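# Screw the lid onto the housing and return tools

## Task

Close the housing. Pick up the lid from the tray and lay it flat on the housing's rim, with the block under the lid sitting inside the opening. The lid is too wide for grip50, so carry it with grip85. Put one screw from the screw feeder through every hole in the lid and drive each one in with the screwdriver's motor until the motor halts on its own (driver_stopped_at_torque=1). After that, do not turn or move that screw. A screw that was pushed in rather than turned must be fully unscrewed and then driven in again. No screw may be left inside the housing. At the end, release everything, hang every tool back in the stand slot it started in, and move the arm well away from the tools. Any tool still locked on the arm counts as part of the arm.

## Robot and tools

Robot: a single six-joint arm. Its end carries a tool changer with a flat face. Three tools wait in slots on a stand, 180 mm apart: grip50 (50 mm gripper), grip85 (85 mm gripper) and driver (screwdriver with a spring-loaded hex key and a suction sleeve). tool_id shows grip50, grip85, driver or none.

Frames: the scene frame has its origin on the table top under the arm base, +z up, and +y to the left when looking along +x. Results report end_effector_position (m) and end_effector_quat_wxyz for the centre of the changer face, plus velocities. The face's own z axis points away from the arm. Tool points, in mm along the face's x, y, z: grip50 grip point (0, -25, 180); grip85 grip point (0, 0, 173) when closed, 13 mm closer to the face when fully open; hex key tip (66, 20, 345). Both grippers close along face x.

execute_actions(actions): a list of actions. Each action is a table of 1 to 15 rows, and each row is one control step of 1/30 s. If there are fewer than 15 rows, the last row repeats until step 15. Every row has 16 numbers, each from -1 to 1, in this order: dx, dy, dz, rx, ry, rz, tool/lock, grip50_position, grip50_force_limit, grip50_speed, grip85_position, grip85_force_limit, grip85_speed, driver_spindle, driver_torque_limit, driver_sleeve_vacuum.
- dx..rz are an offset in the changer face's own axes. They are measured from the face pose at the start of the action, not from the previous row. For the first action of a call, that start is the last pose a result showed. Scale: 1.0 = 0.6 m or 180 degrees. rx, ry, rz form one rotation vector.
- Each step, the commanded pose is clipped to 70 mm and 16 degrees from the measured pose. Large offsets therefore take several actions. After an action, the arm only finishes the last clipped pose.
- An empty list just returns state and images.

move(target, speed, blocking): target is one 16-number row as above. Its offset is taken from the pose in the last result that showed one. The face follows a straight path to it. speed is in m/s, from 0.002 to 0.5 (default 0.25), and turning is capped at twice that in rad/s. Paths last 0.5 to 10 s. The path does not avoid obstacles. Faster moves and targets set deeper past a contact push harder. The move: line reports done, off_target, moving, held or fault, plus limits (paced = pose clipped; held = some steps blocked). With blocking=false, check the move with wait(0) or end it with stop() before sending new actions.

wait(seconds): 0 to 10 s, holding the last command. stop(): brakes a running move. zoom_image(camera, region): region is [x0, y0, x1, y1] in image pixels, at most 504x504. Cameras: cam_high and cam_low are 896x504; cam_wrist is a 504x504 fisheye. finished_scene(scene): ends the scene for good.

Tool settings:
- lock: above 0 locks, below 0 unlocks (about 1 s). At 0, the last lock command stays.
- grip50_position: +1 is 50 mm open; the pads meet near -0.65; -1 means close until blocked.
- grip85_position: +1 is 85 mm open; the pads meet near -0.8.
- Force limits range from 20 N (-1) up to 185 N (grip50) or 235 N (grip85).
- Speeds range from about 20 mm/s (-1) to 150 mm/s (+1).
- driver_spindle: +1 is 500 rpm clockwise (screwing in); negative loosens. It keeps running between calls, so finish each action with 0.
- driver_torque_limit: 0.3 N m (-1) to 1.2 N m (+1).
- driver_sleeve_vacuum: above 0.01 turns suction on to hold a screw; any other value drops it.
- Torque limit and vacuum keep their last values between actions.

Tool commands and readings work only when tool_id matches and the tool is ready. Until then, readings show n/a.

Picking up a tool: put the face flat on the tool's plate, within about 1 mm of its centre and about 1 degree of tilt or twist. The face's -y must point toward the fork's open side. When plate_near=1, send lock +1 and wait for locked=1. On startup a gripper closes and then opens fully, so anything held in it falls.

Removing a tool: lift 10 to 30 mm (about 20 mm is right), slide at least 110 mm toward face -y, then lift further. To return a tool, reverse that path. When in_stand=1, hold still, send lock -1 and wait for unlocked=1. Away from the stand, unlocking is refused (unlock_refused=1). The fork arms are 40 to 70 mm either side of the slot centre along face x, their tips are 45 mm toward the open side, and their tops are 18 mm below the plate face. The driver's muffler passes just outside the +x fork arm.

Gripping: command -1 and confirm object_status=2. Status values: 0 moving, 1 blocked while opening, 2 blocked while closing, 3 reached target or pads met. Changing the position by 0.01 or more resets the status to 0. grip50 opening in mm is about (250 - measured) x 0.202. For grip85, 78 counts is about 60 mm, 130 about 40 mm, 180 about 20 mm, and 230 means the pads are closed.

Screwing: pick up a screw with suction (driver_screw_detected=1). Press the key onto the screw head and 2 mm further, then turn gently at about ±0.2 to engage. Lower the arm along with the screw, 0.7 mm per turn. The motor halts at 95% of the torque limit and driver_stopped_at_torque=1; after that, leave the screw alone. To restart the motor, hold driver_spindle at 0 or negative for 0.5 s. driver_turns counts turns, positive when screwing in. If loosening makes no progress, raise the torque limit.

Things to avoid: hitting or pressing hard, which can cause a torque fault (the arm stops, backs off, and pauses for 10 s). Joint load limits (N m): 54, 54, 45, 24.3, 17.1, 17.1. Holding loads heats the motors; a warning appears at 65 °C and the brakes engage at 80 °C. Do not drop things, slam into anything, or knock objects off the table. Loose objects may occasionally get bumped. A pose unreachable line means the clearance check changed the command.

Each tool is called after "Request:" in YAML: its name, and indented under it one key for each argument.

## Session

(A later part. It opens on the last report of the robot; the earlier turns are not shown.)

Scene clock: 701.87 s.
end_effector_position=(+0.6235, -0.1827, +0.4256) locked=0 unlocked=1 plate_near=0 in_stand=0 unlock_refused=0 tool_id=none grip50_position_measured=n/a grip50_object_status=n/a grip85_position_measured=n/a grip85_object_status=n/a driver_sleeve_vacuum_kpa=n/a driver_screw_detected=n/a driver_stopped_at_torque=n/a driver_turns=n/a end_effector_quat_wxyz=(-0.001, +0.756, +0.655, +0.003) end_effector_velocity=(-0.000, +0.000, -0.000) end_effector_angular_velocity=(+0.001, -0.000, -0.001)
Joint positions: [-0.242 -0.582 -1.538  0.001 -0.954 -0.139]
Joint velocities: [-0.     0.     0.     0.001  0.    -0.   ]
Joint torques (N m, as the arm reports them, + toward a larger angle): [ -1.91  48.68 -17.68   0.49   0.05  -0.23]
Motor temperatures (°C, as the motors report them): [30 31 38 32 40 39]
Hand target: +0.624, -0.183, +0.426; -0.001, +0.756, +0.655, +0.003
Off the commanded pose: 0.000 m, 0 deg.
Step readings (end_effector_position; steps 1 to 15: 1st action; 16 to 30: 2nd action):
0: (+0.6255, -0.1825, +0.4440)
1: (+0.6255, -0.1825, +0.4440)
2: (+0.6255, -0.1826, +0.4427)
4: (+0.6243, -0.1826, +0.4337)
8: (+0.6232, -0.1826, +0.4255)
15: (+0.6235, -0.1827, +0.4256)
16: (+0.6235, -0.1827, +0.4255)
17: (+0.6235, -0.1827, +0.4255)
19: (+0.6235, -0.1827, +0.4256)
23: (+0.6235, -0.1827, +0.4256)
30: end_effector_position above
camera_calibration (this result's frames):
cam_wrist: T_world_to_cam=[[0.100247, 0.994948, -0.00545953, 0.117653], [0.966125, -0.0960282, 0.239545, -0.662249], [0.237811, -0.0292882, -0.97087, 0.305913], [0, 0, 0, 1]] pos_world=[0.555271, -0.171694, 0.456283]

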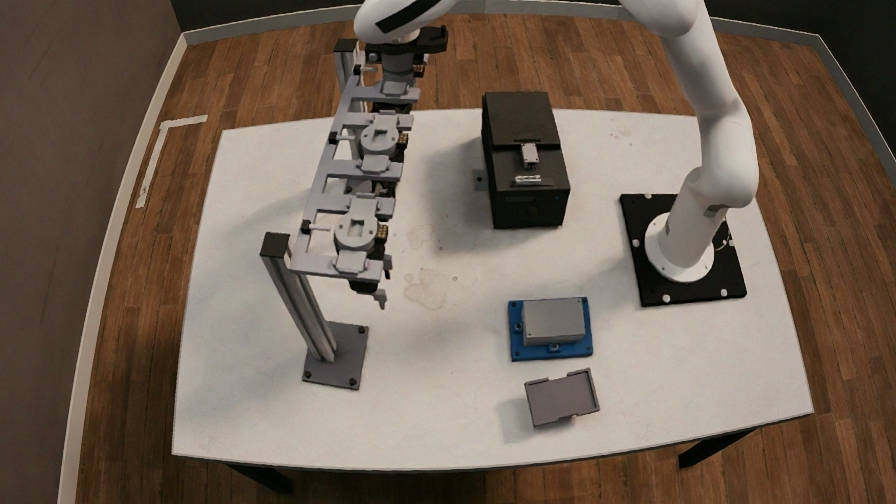

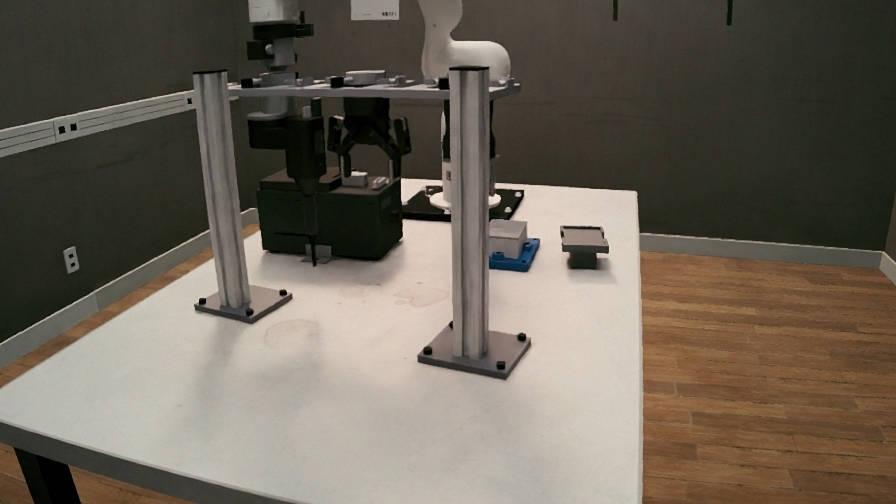

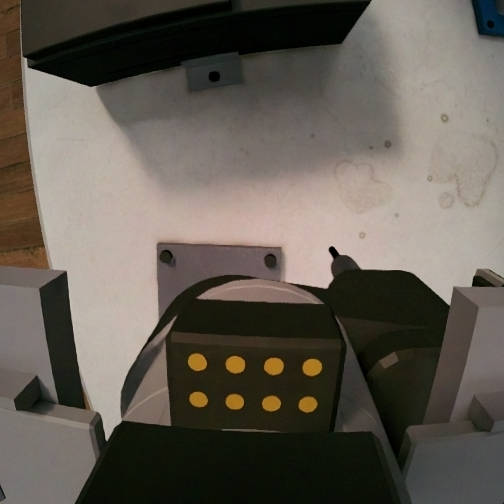

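Request:
execute_actions:
  actions:
    - [[0,0,0.004,0,0,0,0,1,0,0,1,0,0,0,0,0],[0,0,0.008,0,0,0,0,1,0,0,1,0,0,0,0,0],[0,0,0.012,0,0,0,0,1,0,0,1,0,0,0,0,0],[0,0,0.015,0,0,0,0,1,0,0,1,0,0,0,0,0],[0,0,0.018,0,0,0,0,1,0,0,1,0,0,0,0,0],[0,0,0.02,0,0,0,0,1,0,0,1,0,0,0,0,0],[0,0,0.022,0,0,0,0,1,0,0,1,0,0,0,0,0],[0,0,0.0245,0,0,0,0,1,0,0,1,0,0,0,0,0]]

Scene clock: 720.90 s.
end_effector_position=(+0.6237, -0.1827, +0.4117) locked=0 unlocked=1 plate_near=1 in_stand=1 unlock_refused=0 tool_id=none grip50_position_measured=n/a grip50_object_status=n/a grip85_position_measured=n/a grip85_object_status=n/a driver_sleeve_vacuum_kpa=n/a driver_screw_detected=n/a driver_stopped_at_torque=n/a driver_turns=n/a end_effector_quat_wxyz=(-0.001, +0.756, +0.655, +0.003) end_effector_velocity=(-0.000, +0.000, -0.001) end_effector_angular_velocity=(+0.000, -0.000, +0.001)
Joint positions: [-0.242 -0.593 -1.522  0.001 -0.926 -0.138]
Joint velocities: [-0.    -0.     0.001  0.     0.001 -0.001]
Joint torques (N m, as the arm reports them, + toward a larger angle): [  2.31  40.85 -15.06   0.18  -0.08  -0.54]
Motor temperatures (°C, as the motors report them): [30 31 38 32 40 39]
Hand target: +0.624, -0.183, +0.411; -0.001, +0.756, +0.655, +0.003
Off the commanded pose: 0.001 m, 0 deg.
Step readings (end_effector_position):
0: (+0.6235, -0.1827, +0.4256)
1: (+0.6235, -0.1827, +0.4255)
2: (+0.6236, -0.1827, +0.4253)
4: (+0.6236, -0.1827, +0.4229)
8: (+0.6234, -0.1826, +0.4154)
15: end_effector_position above
camera_calibration (this result's frames):
cam_wrist: T_world_to_cam=[[0.100627, 0.994908, -0.00572764, 0.117504], [0.965848, -0.0963028, 0.240548, -0.659367], [0.238771, -0.0297376, -0.97062, 0.291599], [0, 0, 0, 1]] pos_world=[0.555399, -0.171733, 0.442314]

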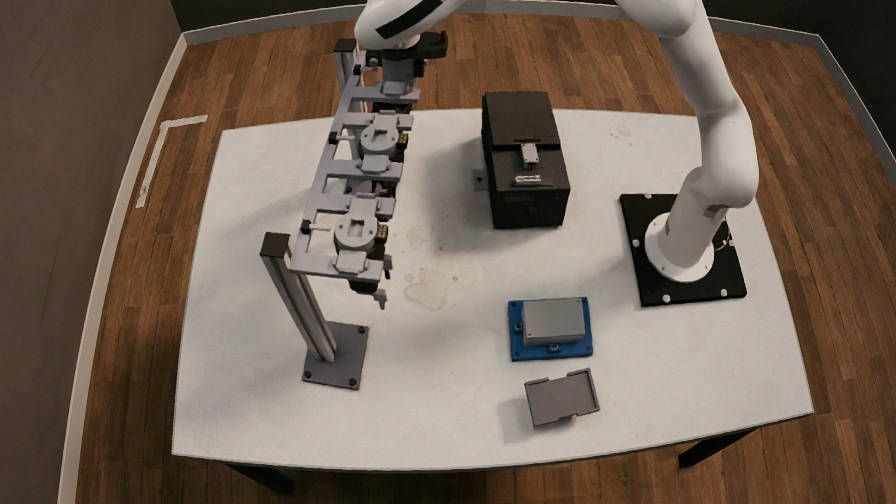

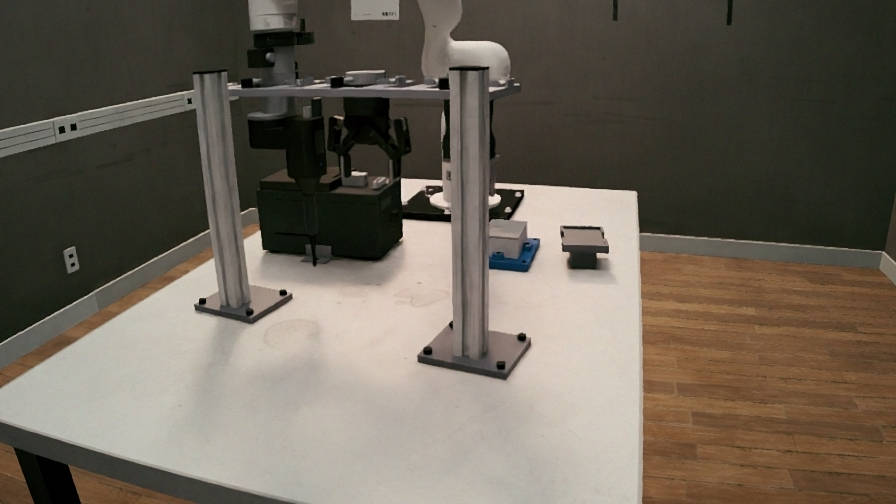

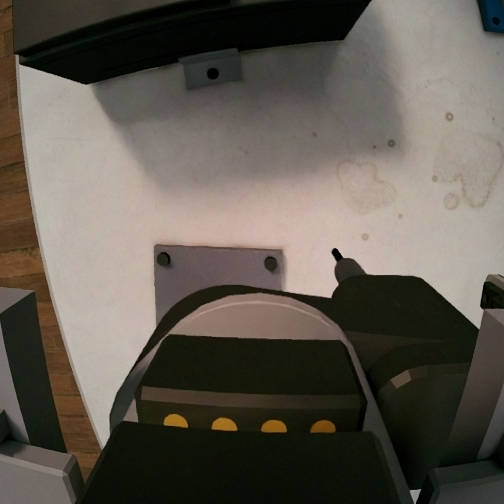

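Driver slot: (0.6237, -0.1827, 0.4117). Lock.

Request:
execute_actions:
  actions:
    - [[0,0,-0.0008,0,0,0,1,1,0,0,1,0,0,0,0,0]]
    - [[0,0,0,0,0,0,1,1,0,0,1,0,0,0,0,0]]
    - [[0,0,0,0,0,0,1,1,0,0,1,0,0,0,0,0]]

Request:
move:
  target: [0,0,-0.0333,0,0,0,0,1,0,0,1,0,0,0,0,0]
  speed: 0.08

Scene clock: 729.13 s.
end_effector_position=(+0.6239, -0.1826, +0.4120) locked=1 unlocked=0 plate_near=1 in_stand=1 unlock_refused=0 tool_id=driver grip50_position_measured=n/a grip50_object_status=n/a grip85_position_measured=n/a grip85_object_status=n/a driver_sleeve_vacuum_kpa=n/a driver_screw_detected=n/a driver_stopped_at_torque=n/a driver_turns=n/a end_effector_quat_wxyz=(-0.001, +0.756, +0.655, +0.004) end_effector_velocity=(-0.000, +0.000, +0.001) end_effector_angular_velocity=(-0.000, +0.001, +0.000)
Joint positions: [-0.242 -0.593 -1.523  0.001 -0.926 -0.139]
Joint velocities: [ 0.     0.001 -0.    -0.001 -0.002  0.   ]
Joint torques (N m, as the arm reports them, + toward a larger angle): [  2.58  46.01 -17.62   2.86  -0.1   -0.37]
Motor temperatures (°C, as the motors report them): [30 31 37 32 39 39]
Hand target: +0.624, -0.183, +0.412; -0.001, +0.756, +0.655, +0.004
Off the commanded pose: 0.000 m, 0 deg.
Step readings (end_effector_position; steps 1 to 15: 1st action; 16 to 30: 2nd action; 31 to 45: 3rd action):
0: (+0.6235, -0.1826, +0.4111)
1: (+0.6235, -0.1826, +0.4111)
2: (+0.6235, -0.1826, +0.4112)
4: (+0.6236, -0.1826, +0.4112)
8: (+0.6236, -0.1826, +0.4113)
15: (+0.6236, -0.1827, +0.4114)
16: (+0.6236, -0.1827, +0.4114)
17: (+0.6236, -0.1827, +0.4114)
19: (+0.6236, -0.1827, +0.4114)
23: (+0.6235, -0.1827, +0.4115)
30: (+0.6239, -0.1826, +0.4120)
31: (+0.6239, -0.1826, +0.4120)
32: (+0.6239, -0.1826, +0.4120)
34: (+0.6239, -0.1826, +0.4120)
38: (+0.6239, -0.1826, +0.4120)
45: end_effector_position above
camera_calibration (this result's frames):
cam_wrist: T_world_to_cam=[[0.100301, 0.994942, -0.0055398, 0.117459], [0.965699, -0.0960096, 0.241263, -0.659784], [0.239511, -0.0295487, -0.970444, 0.291368], [0, 0, 0, 1]] pos_world=[0.555585, -0.171601, 0.442588]

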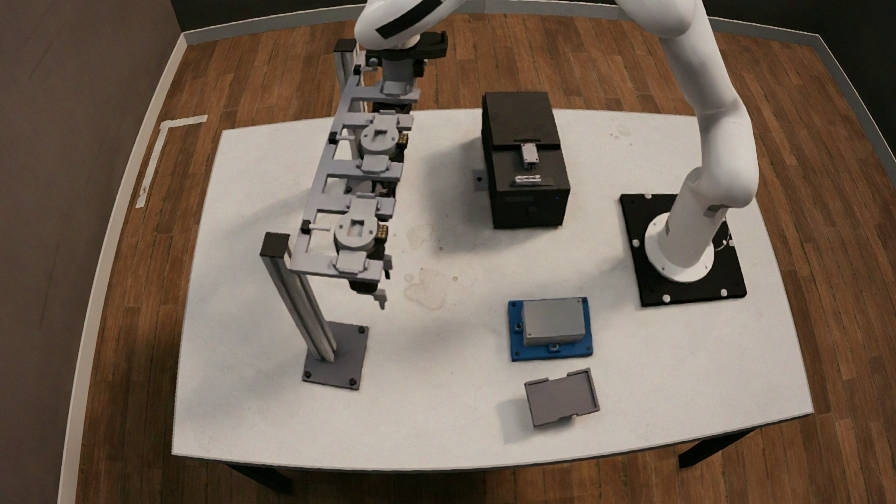

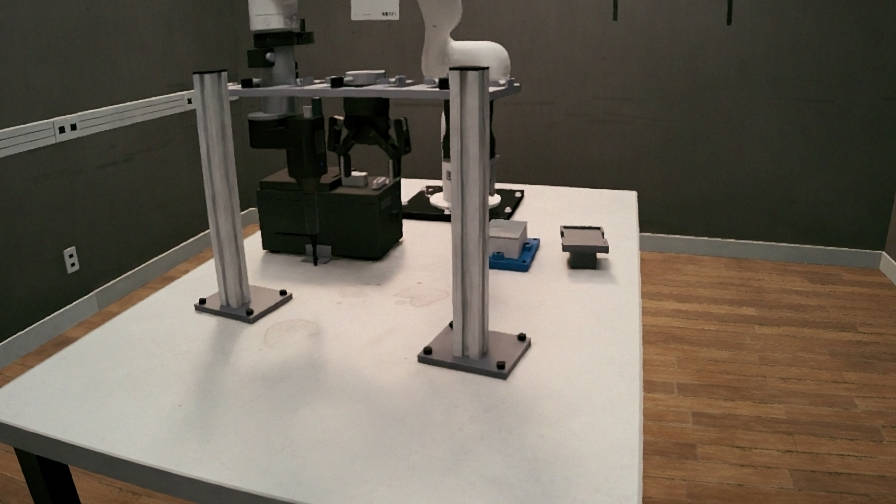

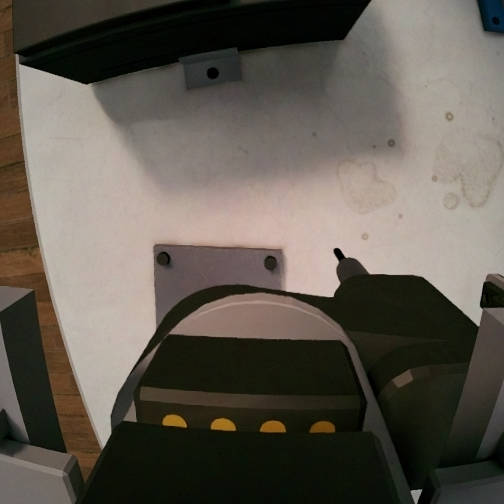

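Scene clock: 729.90 s.
end_effector_position=(+0.6237, -0.1826, +0.4317) locked=1 unlocked=0 plate_near=1 in_stand=0 unlock_refused=0 tool_id=driver grip50_position_measured=n/a grip50_object_status=n/a grip85_position_measured=n/a grip85_object_status=n/a driver_sleeve_vacuum_kpa=0 driver_screw_detected=0 driver_stopped_at_torque=0 driver_turns=0.00 end_effector_quat_wxyz=(-0.001, +0.756, +0.655, +0.004) end_effector_velocity=(+0.000, -0.000, +0.001) end_effector_angular_velocity=(-0.000, -0.002, -0.001)
Joint positions: [-0.241 -0.578 -1.546  0.001 -0.965 -0.139]
Joint velocities: [-0.     0.    -0.002  0.    -0.     0.001]
Joint torques (N m, as the arm reports them, + toward a larger angle): [ -1.63  69.6  -26.4    1.26   0.2   -0.31]
Motor temperatures (°C, as the motors report them): [30 31 38 32 39 39]
Hand target: +0.624, -0.183, +0.432; -0.001, +0.756, +0.655, +0.004
Off the commanded pose: 0.000 m, 0 deg.
move: done
camera_calibration (this result's frames):
cam_wrist: T_world_to_cam=[[0.10015, 0.994958, -0.00536741, 0.117647], [0.965879, -0.0959253, 0.240573, -0.664165], [0.238845, -0.0292777, -0.970616, 0.311033], [0, 0, 0, 1]] pos_world=[0.555433, -0.171658, 0.462305]

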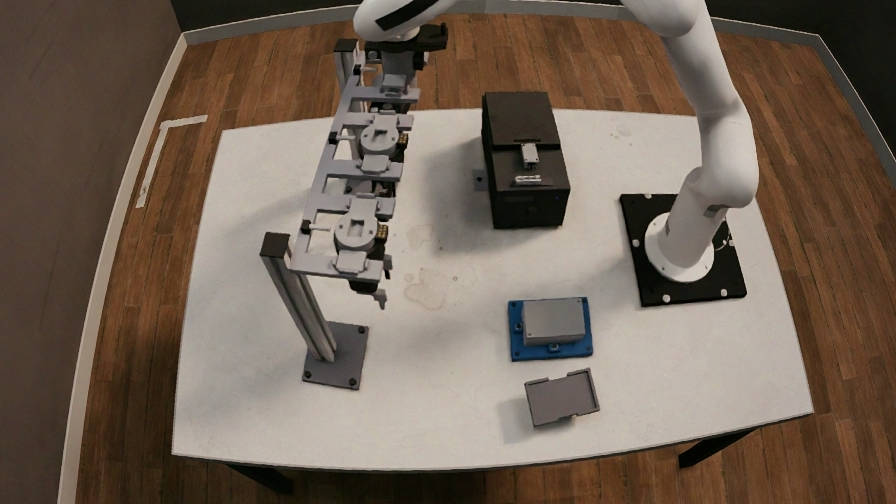

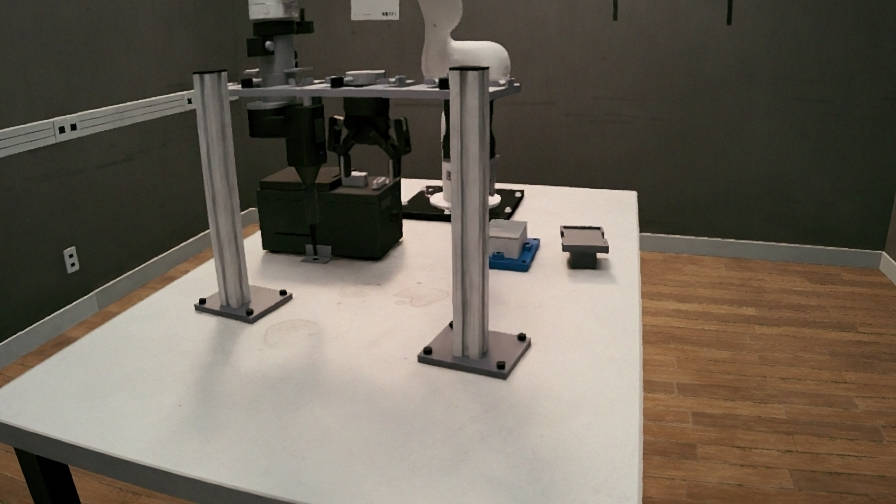

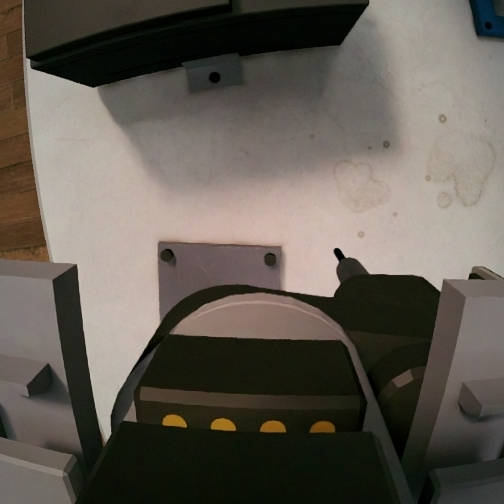

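Request:
move:
  target: [0,-0.2,0,0,0,0,0,1,0,0,1,0,0,0,0,0]
  speed: 0.12

Scene clock: 744.53 s.
end_effector_position=(+0.5052, -0.1654, +0.4315) locked=1 unlocked=0 plate_near=1 in_stand=0 unlock_refused=0 tool_id=driver grip50_position_measured=n/a grip50_object_status=n/a grip85_position_measured=n/a grip85_object_status=n/a driver_sleeve_vacuum_kpa=0 driver_screw_detected=0 driver_stopped_at_torque=0 driver_turns=0.00 end_effector_quat_wxyz=(-0.001, +0.756, +0.655, +0.004) end_effector_velocity=(-0.002, +0.000, -0.001) end_effector_angular_velocity=(+0.001, +0.004, +0.000)
Joint positions: [-0.272 -0.287 -1.144  0.001 -0.853 -0.17 ]
Joint velocities: [-0.001  0.001  0.005 -0.    -0.001 -0.001]
Joint torques (N m, as the arm reports them, + toward a larger angle): [ -2.95  51.19 -25.84   0.53   0.31  -0.17]
Motor temperatures (°C, as the motors report them): [30 31 38 32 39 39]
Hand target: +0.505, -0.165, +0.431; -0.001, +0.756, +0.655, +0.003
Off the commanded pose: 0.000 m, 0 deg.
move: done
camera_calibration (this result's frames):
cam_wrist: T_world_to_cam=[[0.100335, 0.994938, -0.00564091, 0.112375], [0.965726, -0.096022, 0.241151, -0.54823], [0.239388, -0.0296434, -0.970471, 0.339249], [0, 0, 0, 1]] pos_world=[0.436952, -0.154392, 0.462071]

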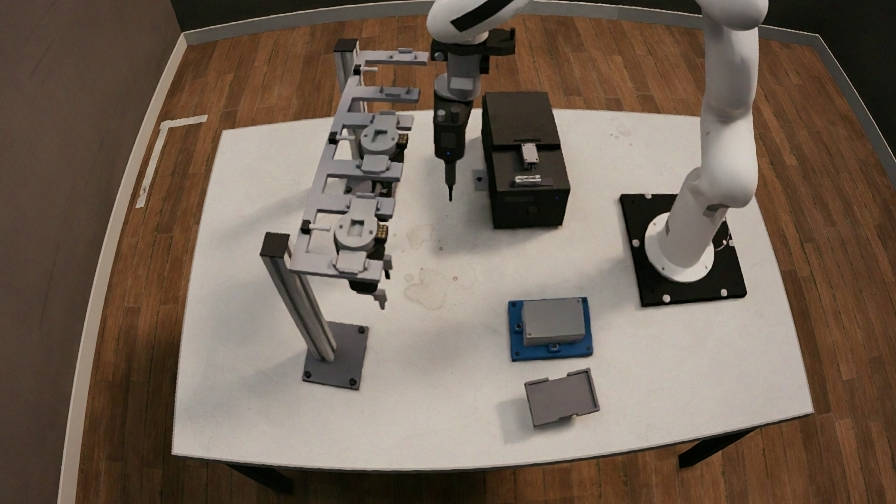

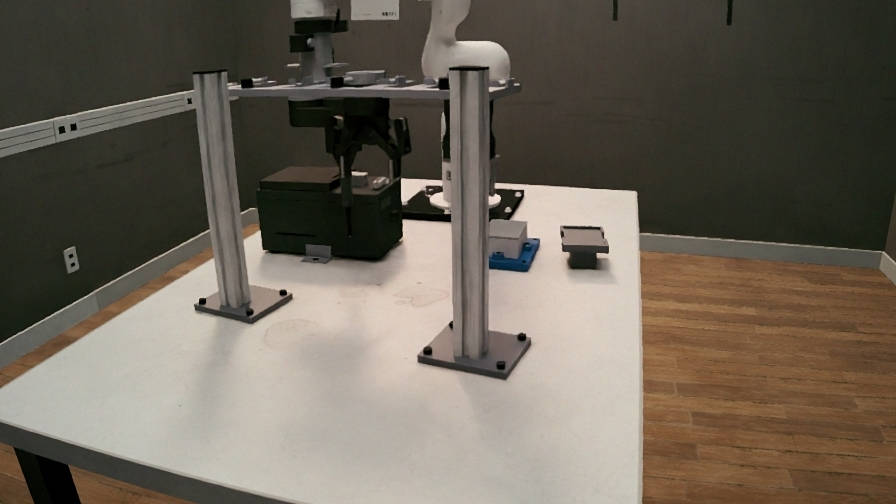

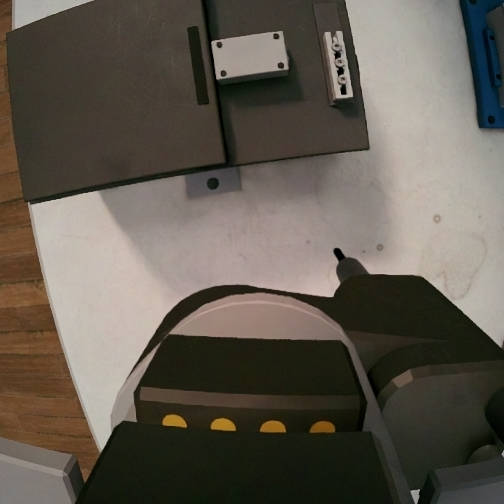

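Request:
move:
  target: [0,0,-0.15,0,0,0,0,1,0,0,1,0,0,0,0,0]
  speed: 0.25

Scene clock: 757.80 s.
end_effector_position=(+0.5048, -0.1657, +0.5207) locked=1 unlocked=0 plate_near=1 in_stand=0 unlock_refused=0 tool_id=driver grip50_position_measured=n/a grip50_object_status=n/a grip85_position_measured=n/a grip85_object_status=n/a driver_sleeve_vacuum_kpa=0 driver_screw_detected=0 driver_stopped_at_torque=0 driver_turns=0.00 end_effector_quat_wxyz=(-0.001, +0.756, +0.655, +0.003) end_effector_velocity=(+0.001, -0.000, +0.002) end_effector_angular_velocity=(-0.000, -0.000, -0.001)
Joint positions: [-0.272 -0.223 -1.272  0.001 -1.046 -0.17 ]
Joint velocities: [-0.    -0.    -0.006 -0.    -0.005  0.001]
Joint torques (N m, as the arm reports them, + toward a larger angle): [ -1.94  49.1  -26.05   1.32   0.42  -0.26]
Motor temperatures (°C, as the motors report them): [30 31 38 32 39 39]
Hand target: +0.505, -0.166, +0.521; -0.001, +0.756, +0.655, +0.004
Off the commanded pose: 0.001 m, 0 deg.
move: done
camera_calibration (this result's frames):
cam_wrist: T_world_to_cam=[[0.100029, 0.994971, -0.00521618, 0.113229], [0.966039, -0.0958621, 0.239957, -0.568865], [0.23825, -0.0290416, -0.97077, 0.42676], [0, 0, 0, 1]] pos_world=[0.436544, -0.154798, 0.551379]

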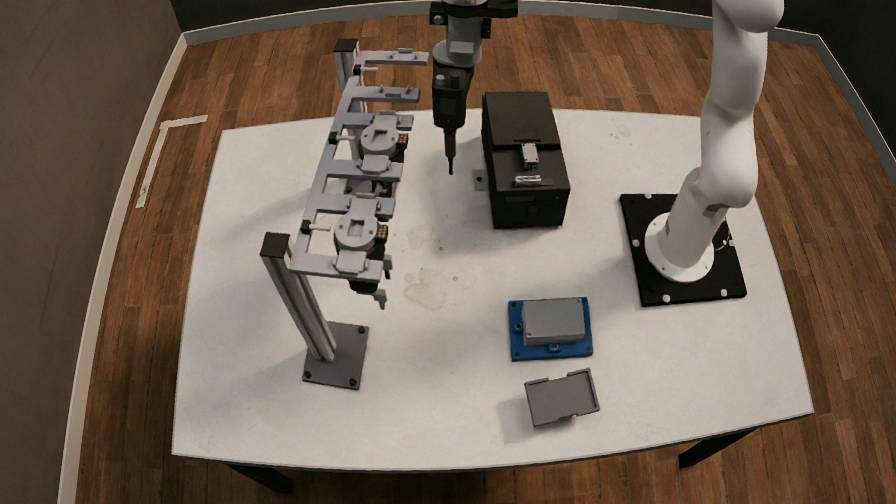

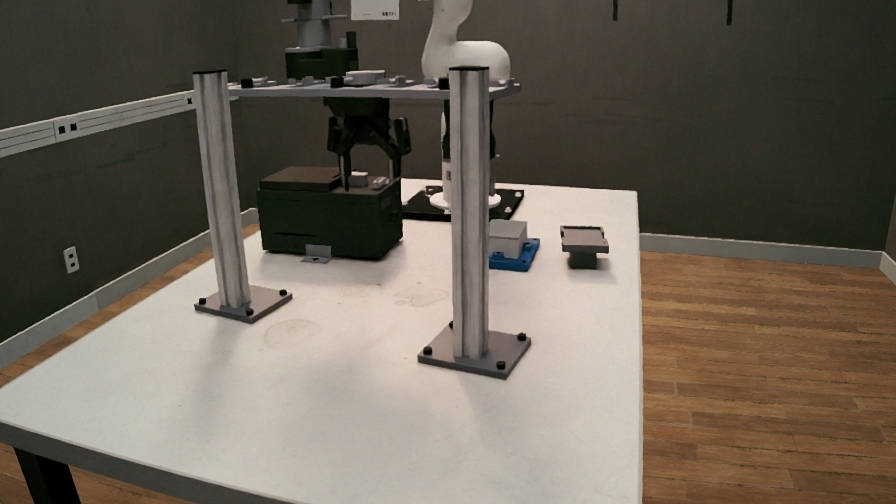

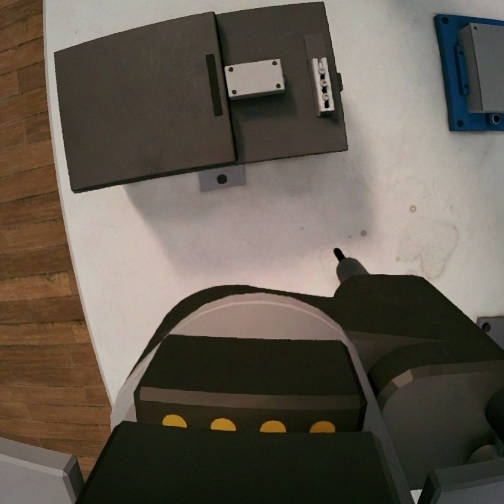

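Request:
move:
  target: [-0.046,-0.271,0,0,0,-0.0317,0,1,0,0,1,0,0,0,0,0]
  speed: 0.25

Request:
zoom_image:
  camera: "cam_wrist"
  region: [200, 140, 400, 320]

Scene clock: 766.93 s.
end_effector_position=(+0.3403, -0.1697, +0.5203) locked=1 unlocked=0 plate_near=1 in_stand=0 unlock_refused=0 tool_id=driver grip50_position_measured=n/a grip50_object_status=n/a grip85_position_measured=n/a grip85_object_status=n/a driver_sleeve_vacuum_kpa=0 driver_screw_detected=0 driver_stopped_at_torque=0 driver_turns=0.00 end_effector_quat_wxyz=(-0.001, +0.722, +0.692, +0.003) end_effector_velocity=(-0.002, +0.001, -0.000) end_effector_angular_velocity=(+0.001, +0.003, +0.002)
Joint positions: [-0.416  0.166 -0.872  0.002 -1.035 -0.413]
Joint velocities: [-0.001  0.003  0.003 -0.    -0.003 -0.003]
Joint torques (N m, as the arm reports them, + toward a larger angle): [ -0.99  23.26 -26.13   1.    -0.09  -0.23]
Motor temperatures (°C, as the motors report them): [30 31 39 32 39 39]
Hand target: +0.340, -0.170, +0.520; -0.001, +0.722, +0.692, +0.003
Off the commanded pose: 0.000 m, 0 deg.
move: done
camera_calibration (this result's frames):
cam_wrist: T_world_to_cam=[[0.00065599, 0.999982, -0.00597911, 0.168635], [0.97048, 0.000805429, 0.24118, -0.395967], [0.24118, -0.00596082, -0.970462, 0.468232], [0, 0, 0, 1]] pos_world=[0.271239, -0.165522, 0.550909]

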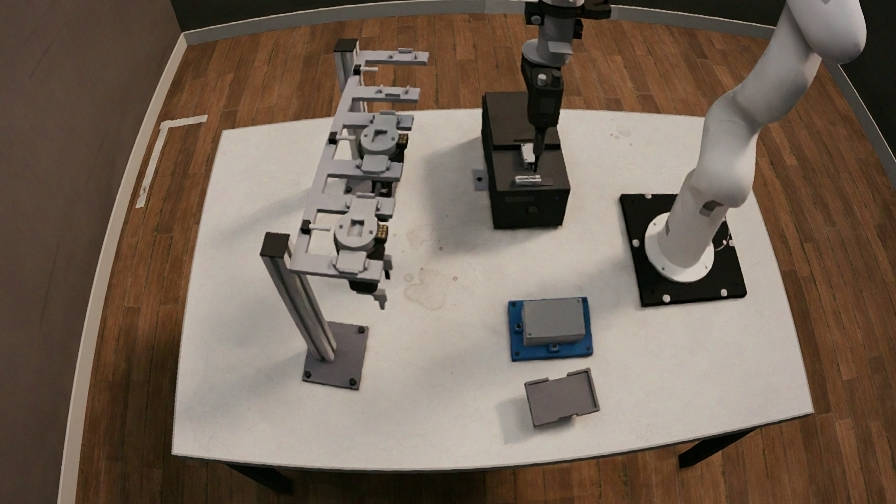

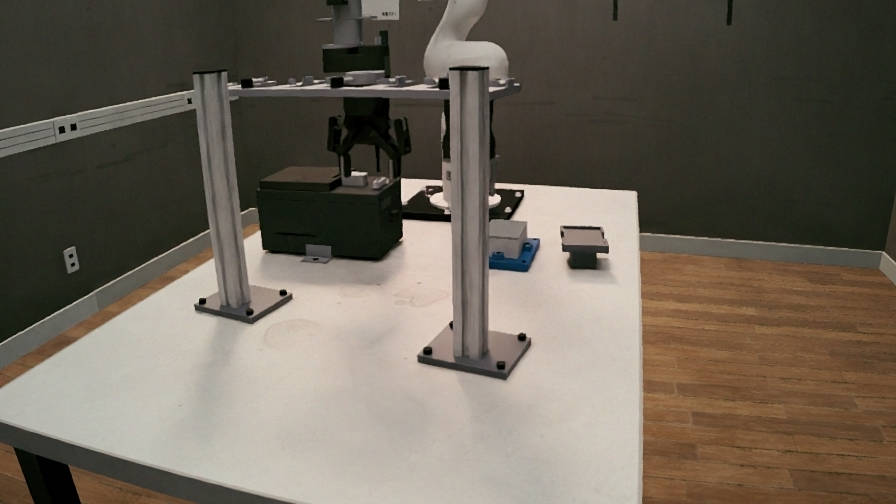

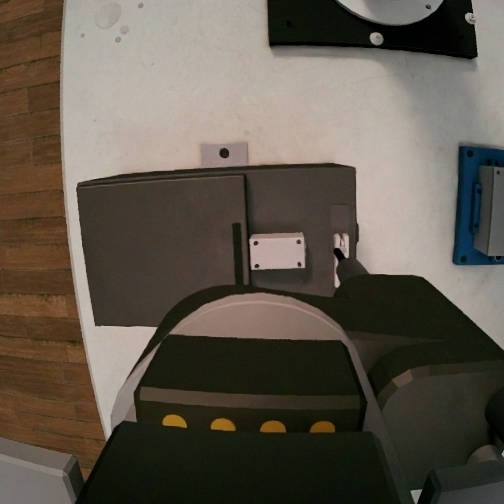

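Region (200, 140, 400, 320) of cam_wrist's 504x504 image, scaled by 2.520, with more detail than that image has; it fills the top 454 rows of this view, and the rest is white.

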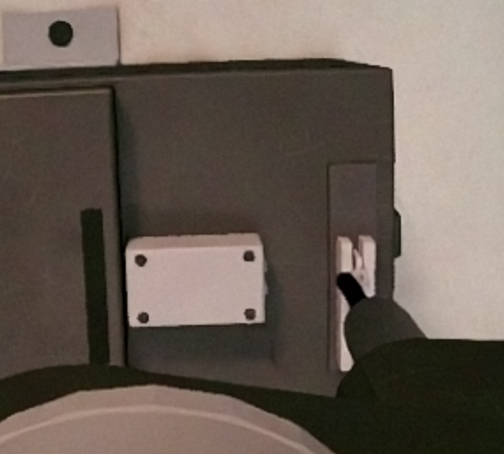

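Request:
move:
  target: [0.09,0.075,0.03,0,0,0,0,1,0,0,1,0,0,0,0,0]
  speed: 0.15

Request:
zoom_image:
  camera: "cam_wrist"
  region: [180, 130, 380, 300]

Scene clock: 785.83 s.
end_effector_position=(+0.3875, -0.1178, +0.5028) locked=1 unlocked=0 plate_near=1 in_stand=0 unlock_refused=0 tool_id=driver grip50_position_measured=n/a grip50_object_status=n/a grip85_position_measured=n/a grip85_object_status=n/a driver_sleeve_vacuum_kpa=0 driver_screw_detected=0 driver_stopped_at_torque=0 driver_turns=0.00 end_effector_quat_wxyz=(-0.001, +0.722, +0.691, +0.003) end_effector_velocity=(+0.001, +0.001, -0.000) end_effector_angular_velocity=(-0.000, +0.000, -0.001)
Joint positions: [-0.248  0.088 -0.901  0.001 -0.986 -0.245]
Joint velocities: [ 0.003 -0.002 -0.002 -0.     0.     0.004]
Joint torques (N m, as the arm reports them, + toward a larger angle): [ -0.75  29.17 -26.28   1.14   0.07  -0.21]
Motor temperatures (°C, as the motors report them): [30 31 39 32 39 39]
Hand target: +0.388, -0.118, +0.503; -0.001, +0.722, +0.692, +0.004
Off the commanded pose: 0.000 m, 0 deg.
move: done
camera_calibration (this result's frames):
cam_wrist: T_world_to_cam=[[0.000832466, 0.999983, -0.00574417, 0.116428], [0.970532, 0.000576263, 0.240973, -0.437592], [0.240972, -0.0057755, -0.970515, 0.440257], [0, 0, 0, 1]] pos_world=[0.31851, -0.113631, 0.533392]

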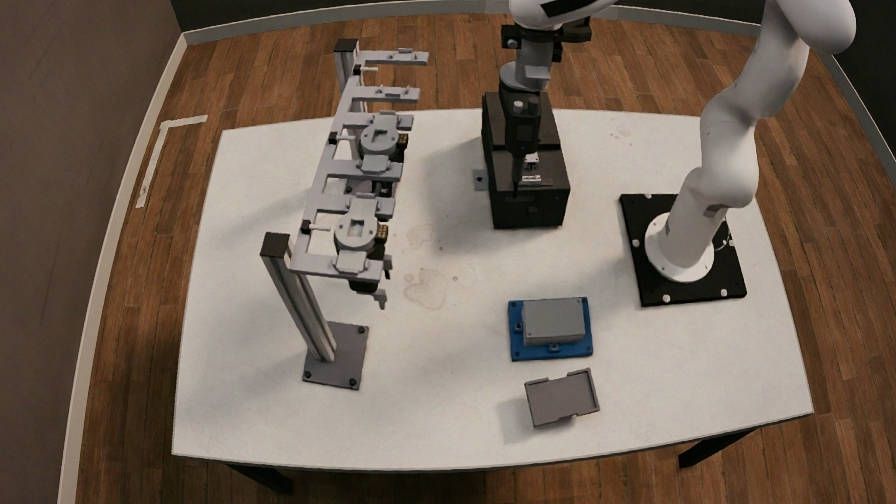

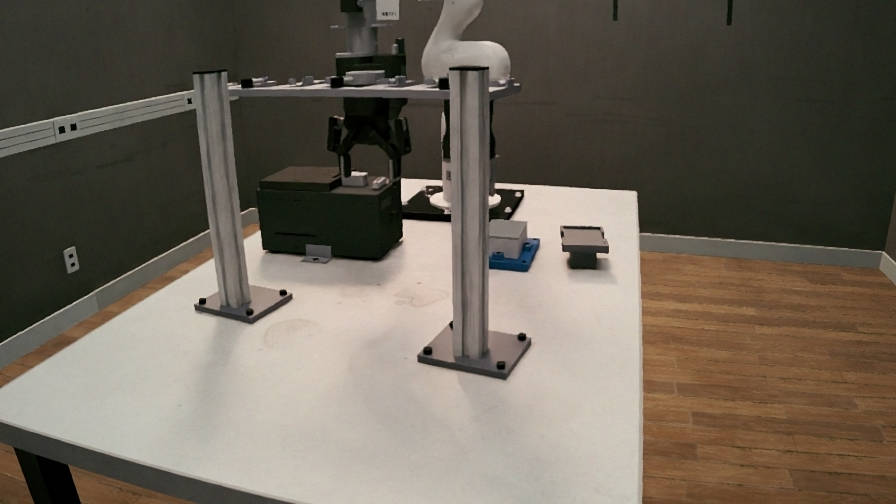

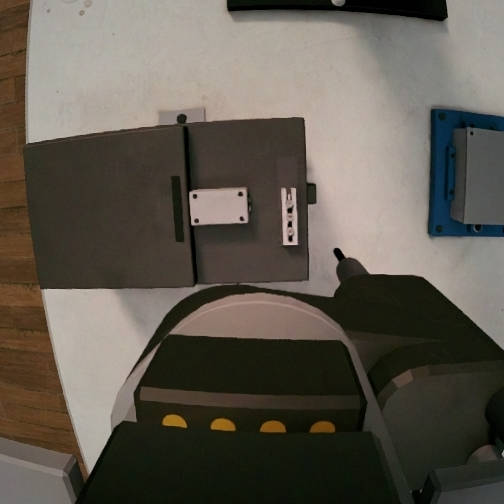

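Region (180, 130, 380, 300) of cam_wrist's 504x504 image, scaled by 2.520, with more detail than that image has; it fills the top 428 rows of this view, and the rest is white.

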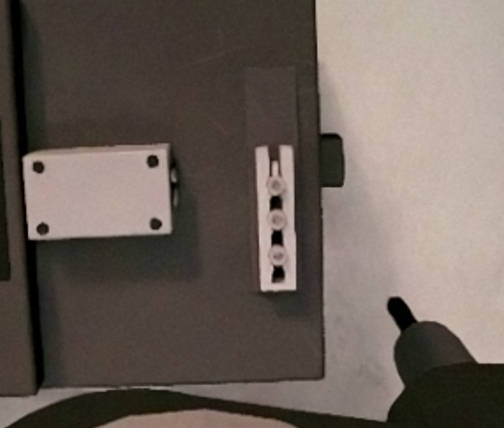

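Request:
move:
  target: [0,0,-0.04,0,0,0,0,1,0,0,1,0,0,0,0,0]
  speed: 0.15

Request:
move:
  target: [-0.0762,-0.0692,0,0,0,0,0,1,0,0,1,0,0,0,0,0]
  speed: 0.15

Request:
zoom_image:
  camera: "cam_wrist"
  region: [290, 200, 390, 290]

Request:
zoom_image:
  camera: "cam_high"
  region: [480, 110, 600, 220]

Request:
zoom_image:
  camera: "cam_low"
  region: [320, 120, 440, 220]

Scene clock: 842.83 s.
end_effector_position=(+0.3874, -0.1179, +0.5266) locked=1 unlocked=0 plate_near=1 in_stand=0 unlock_refused=0 tool_id=driver grip50_position_measured=n/a grip50_object_status=n/a grip85_position_measured=n/a grip85_object_status=n/a driver_sleeve_vacuum_kpa=0 driver_screw_detected=0 driver_stopped_at_torque=0 driver_turns=0.00 end_effector_quat_wxyz=(-0.001, +0.722, +0.692, +0.003) end_effector_velocity=(+0.000, -0.000, +0.000) end_effector_angular_velocity=(+0.000, +0.002, -0.000)
Joint positions: [-0.248  0.102 -0.942  0.001 -1.041 -0.245]
Joint velocities: [-0.    -0.001 -0.002 -0.    -0.003 -0.   ]
Joint torques (N m, as the arm reports them, + toward a larger angle): [ -1.68  27.27 -25.85   1.56   0.26  -0.24]
Motor temperatures (°C, as the motors report them): [30 31 40 32 39 39]
Hand target: +0.387, -0.118, +0.527; -0.001, +0.722, +0.692, +0.004
Off the commanded pose: 0.000 m, 0 deg.
move: done
camera_calibration (this result's frames):
cam_wrist: T_world_to_cam=[[0.000741012, 0.999984, -0.00561805, 0.116637], [0.970599, 0.00063306, 0.240702, -0.443111], [0.240702, -0.00563124, -0.970583, 0.463548], [0, 0, 0, 1]] pos_world=[0.31842, -0.113744, 0.557225]

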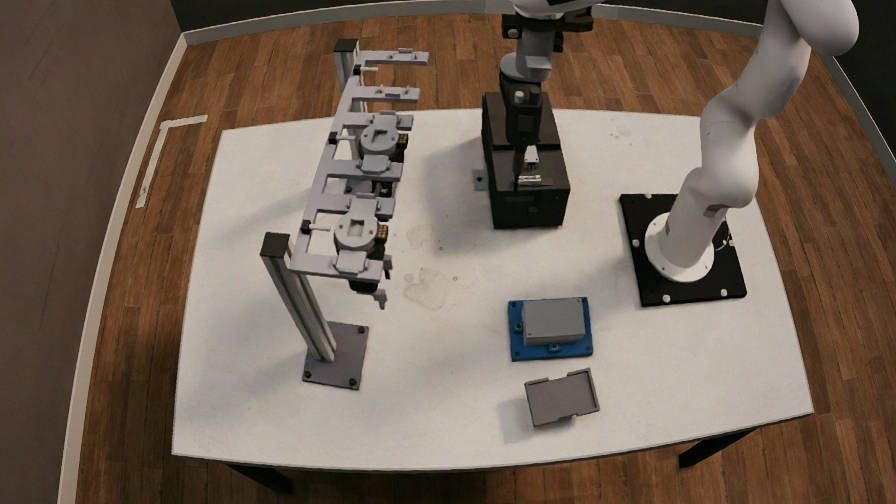

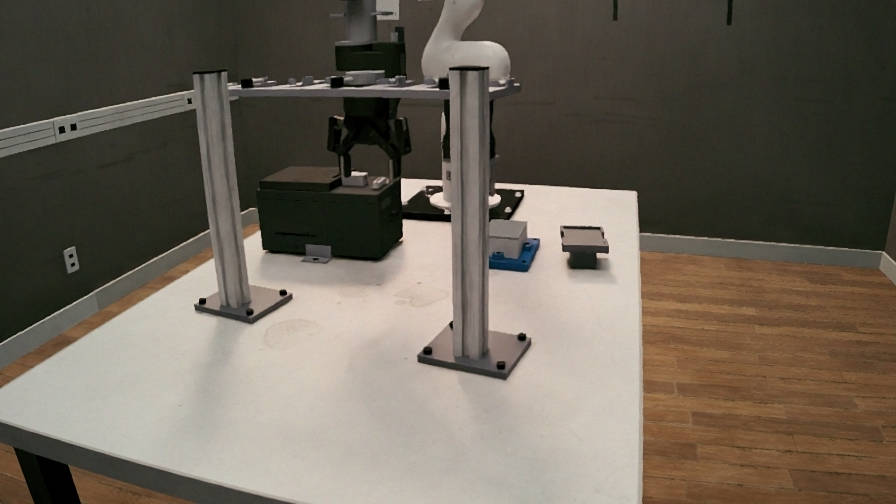

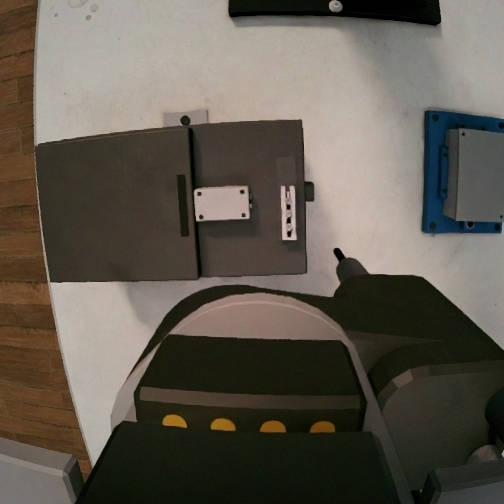

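Scene clock: 843.70 s.
end_effector_position=(+0.3441, -0.1616, +0.5263) locked=1 unlocked=0 plate_near=1 in_stand=0 unlock_refused=0 tool_id=driver grip50_position_measured=n/a grip50_object_status=n/a grip85_position_measured=n/a grip85_object_status=n/a driver_sleeve_vacuum_kpa=0 driver_screw_detected=0 driver_stopped_at_torque=0 driver_turns=0.00 end_effector_quat_wxyz=(-0.001, +0.722, +0.692, +0.003) end_effector_velocity=(-0.000, -0.000, -0.000) end_effector_angular_velocity=(+0.001, -0.000, +0.001)
Joint positions: [-0.392  0.169 -0.883  0.002 -1.049 -0.389]
Joint velocities: [-0.002  0.001  0.001  0.001  0.001 -0.003]
Joint torques (N m, as the arm reports them, + toward a larger angle): [ -1.4   24.23 -26.38   1.23   0.06  -0.19]
Motor temperatures (°C, as the motors report them): [30 31 40 32 39 39]
Hand target: +0.344, -0.162, +0.526; -0.001, +0.722, +0.692, +0.003
Off the commanded pose: 0.000 m, 0 deg.
move: done
camera_calibration (this result's frames):
cam_wrist: T_world_to_cam=[[0.000628954, 0.999983, -0.00587984, 0.160554], [0.970532, 0.000806459, 0.24097, -0.400983], [0.240971, -0.00585813, -0.970515, 0.473265], [0, 0, 0, 1]] pos_world=[0.275023, -0.157456, 0.556879]

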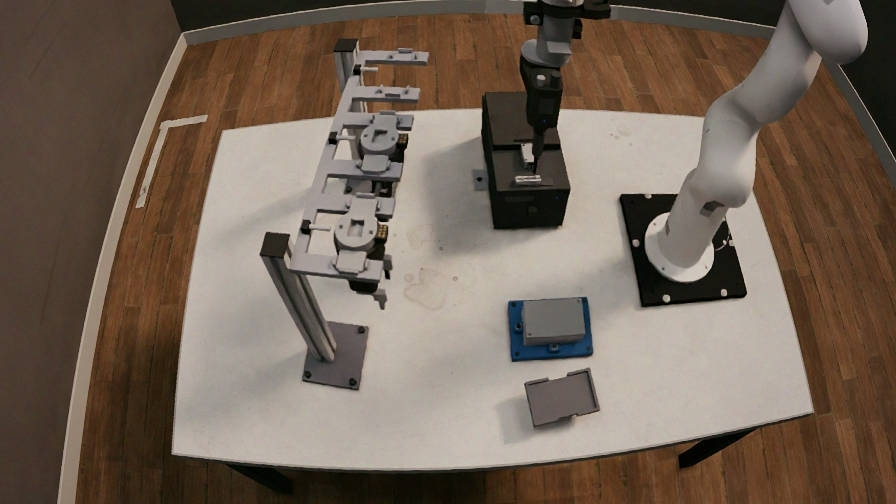

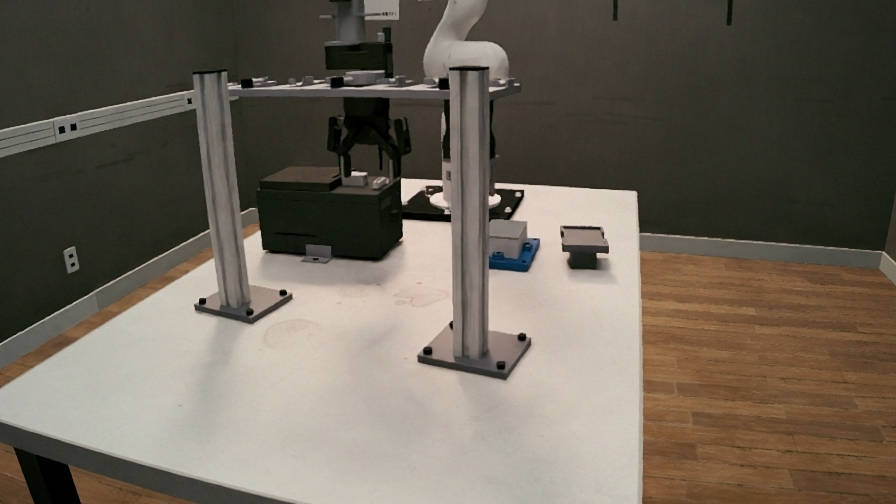

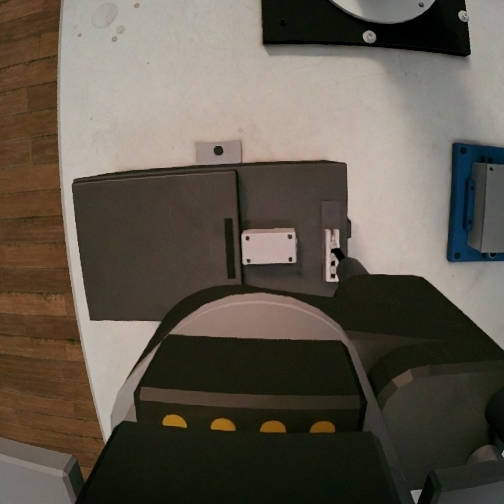

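Region (290, 200, 390, 290) of cam_wrist's 504x504 image, scaled by 5.040, with more detail than that image has; it fills the top 454 rows of this view, and the rest is white.

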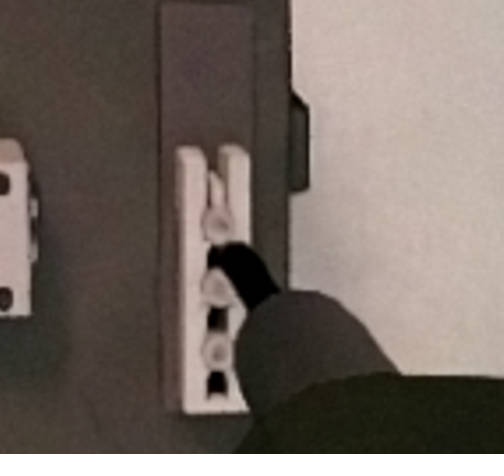

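Region (480, 110, 600, 220) of cam_high's 896x504 image, scaled by 4.200, with more detail than that image has; it fills the top 462 rows of this view, and the rest is white.

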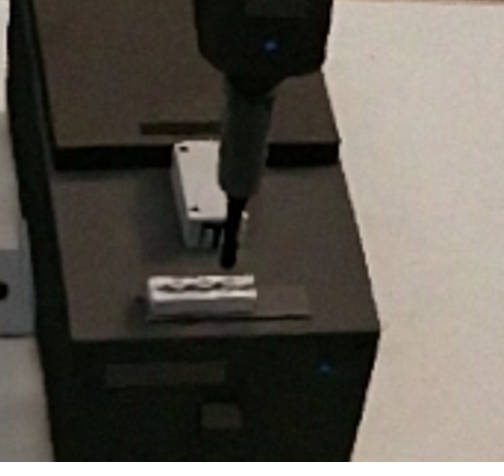

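Region (320, 120, 440, 220) of cam_low's 896x504 image, scaled by 4.200, with more detail than that image has.

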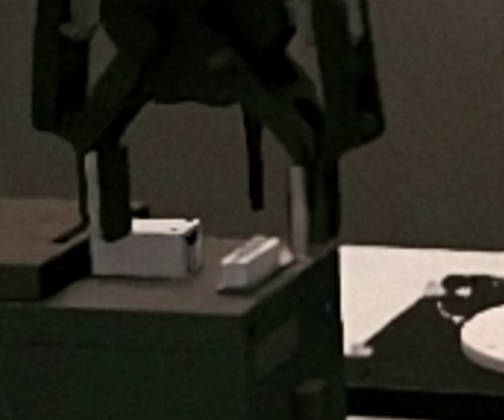

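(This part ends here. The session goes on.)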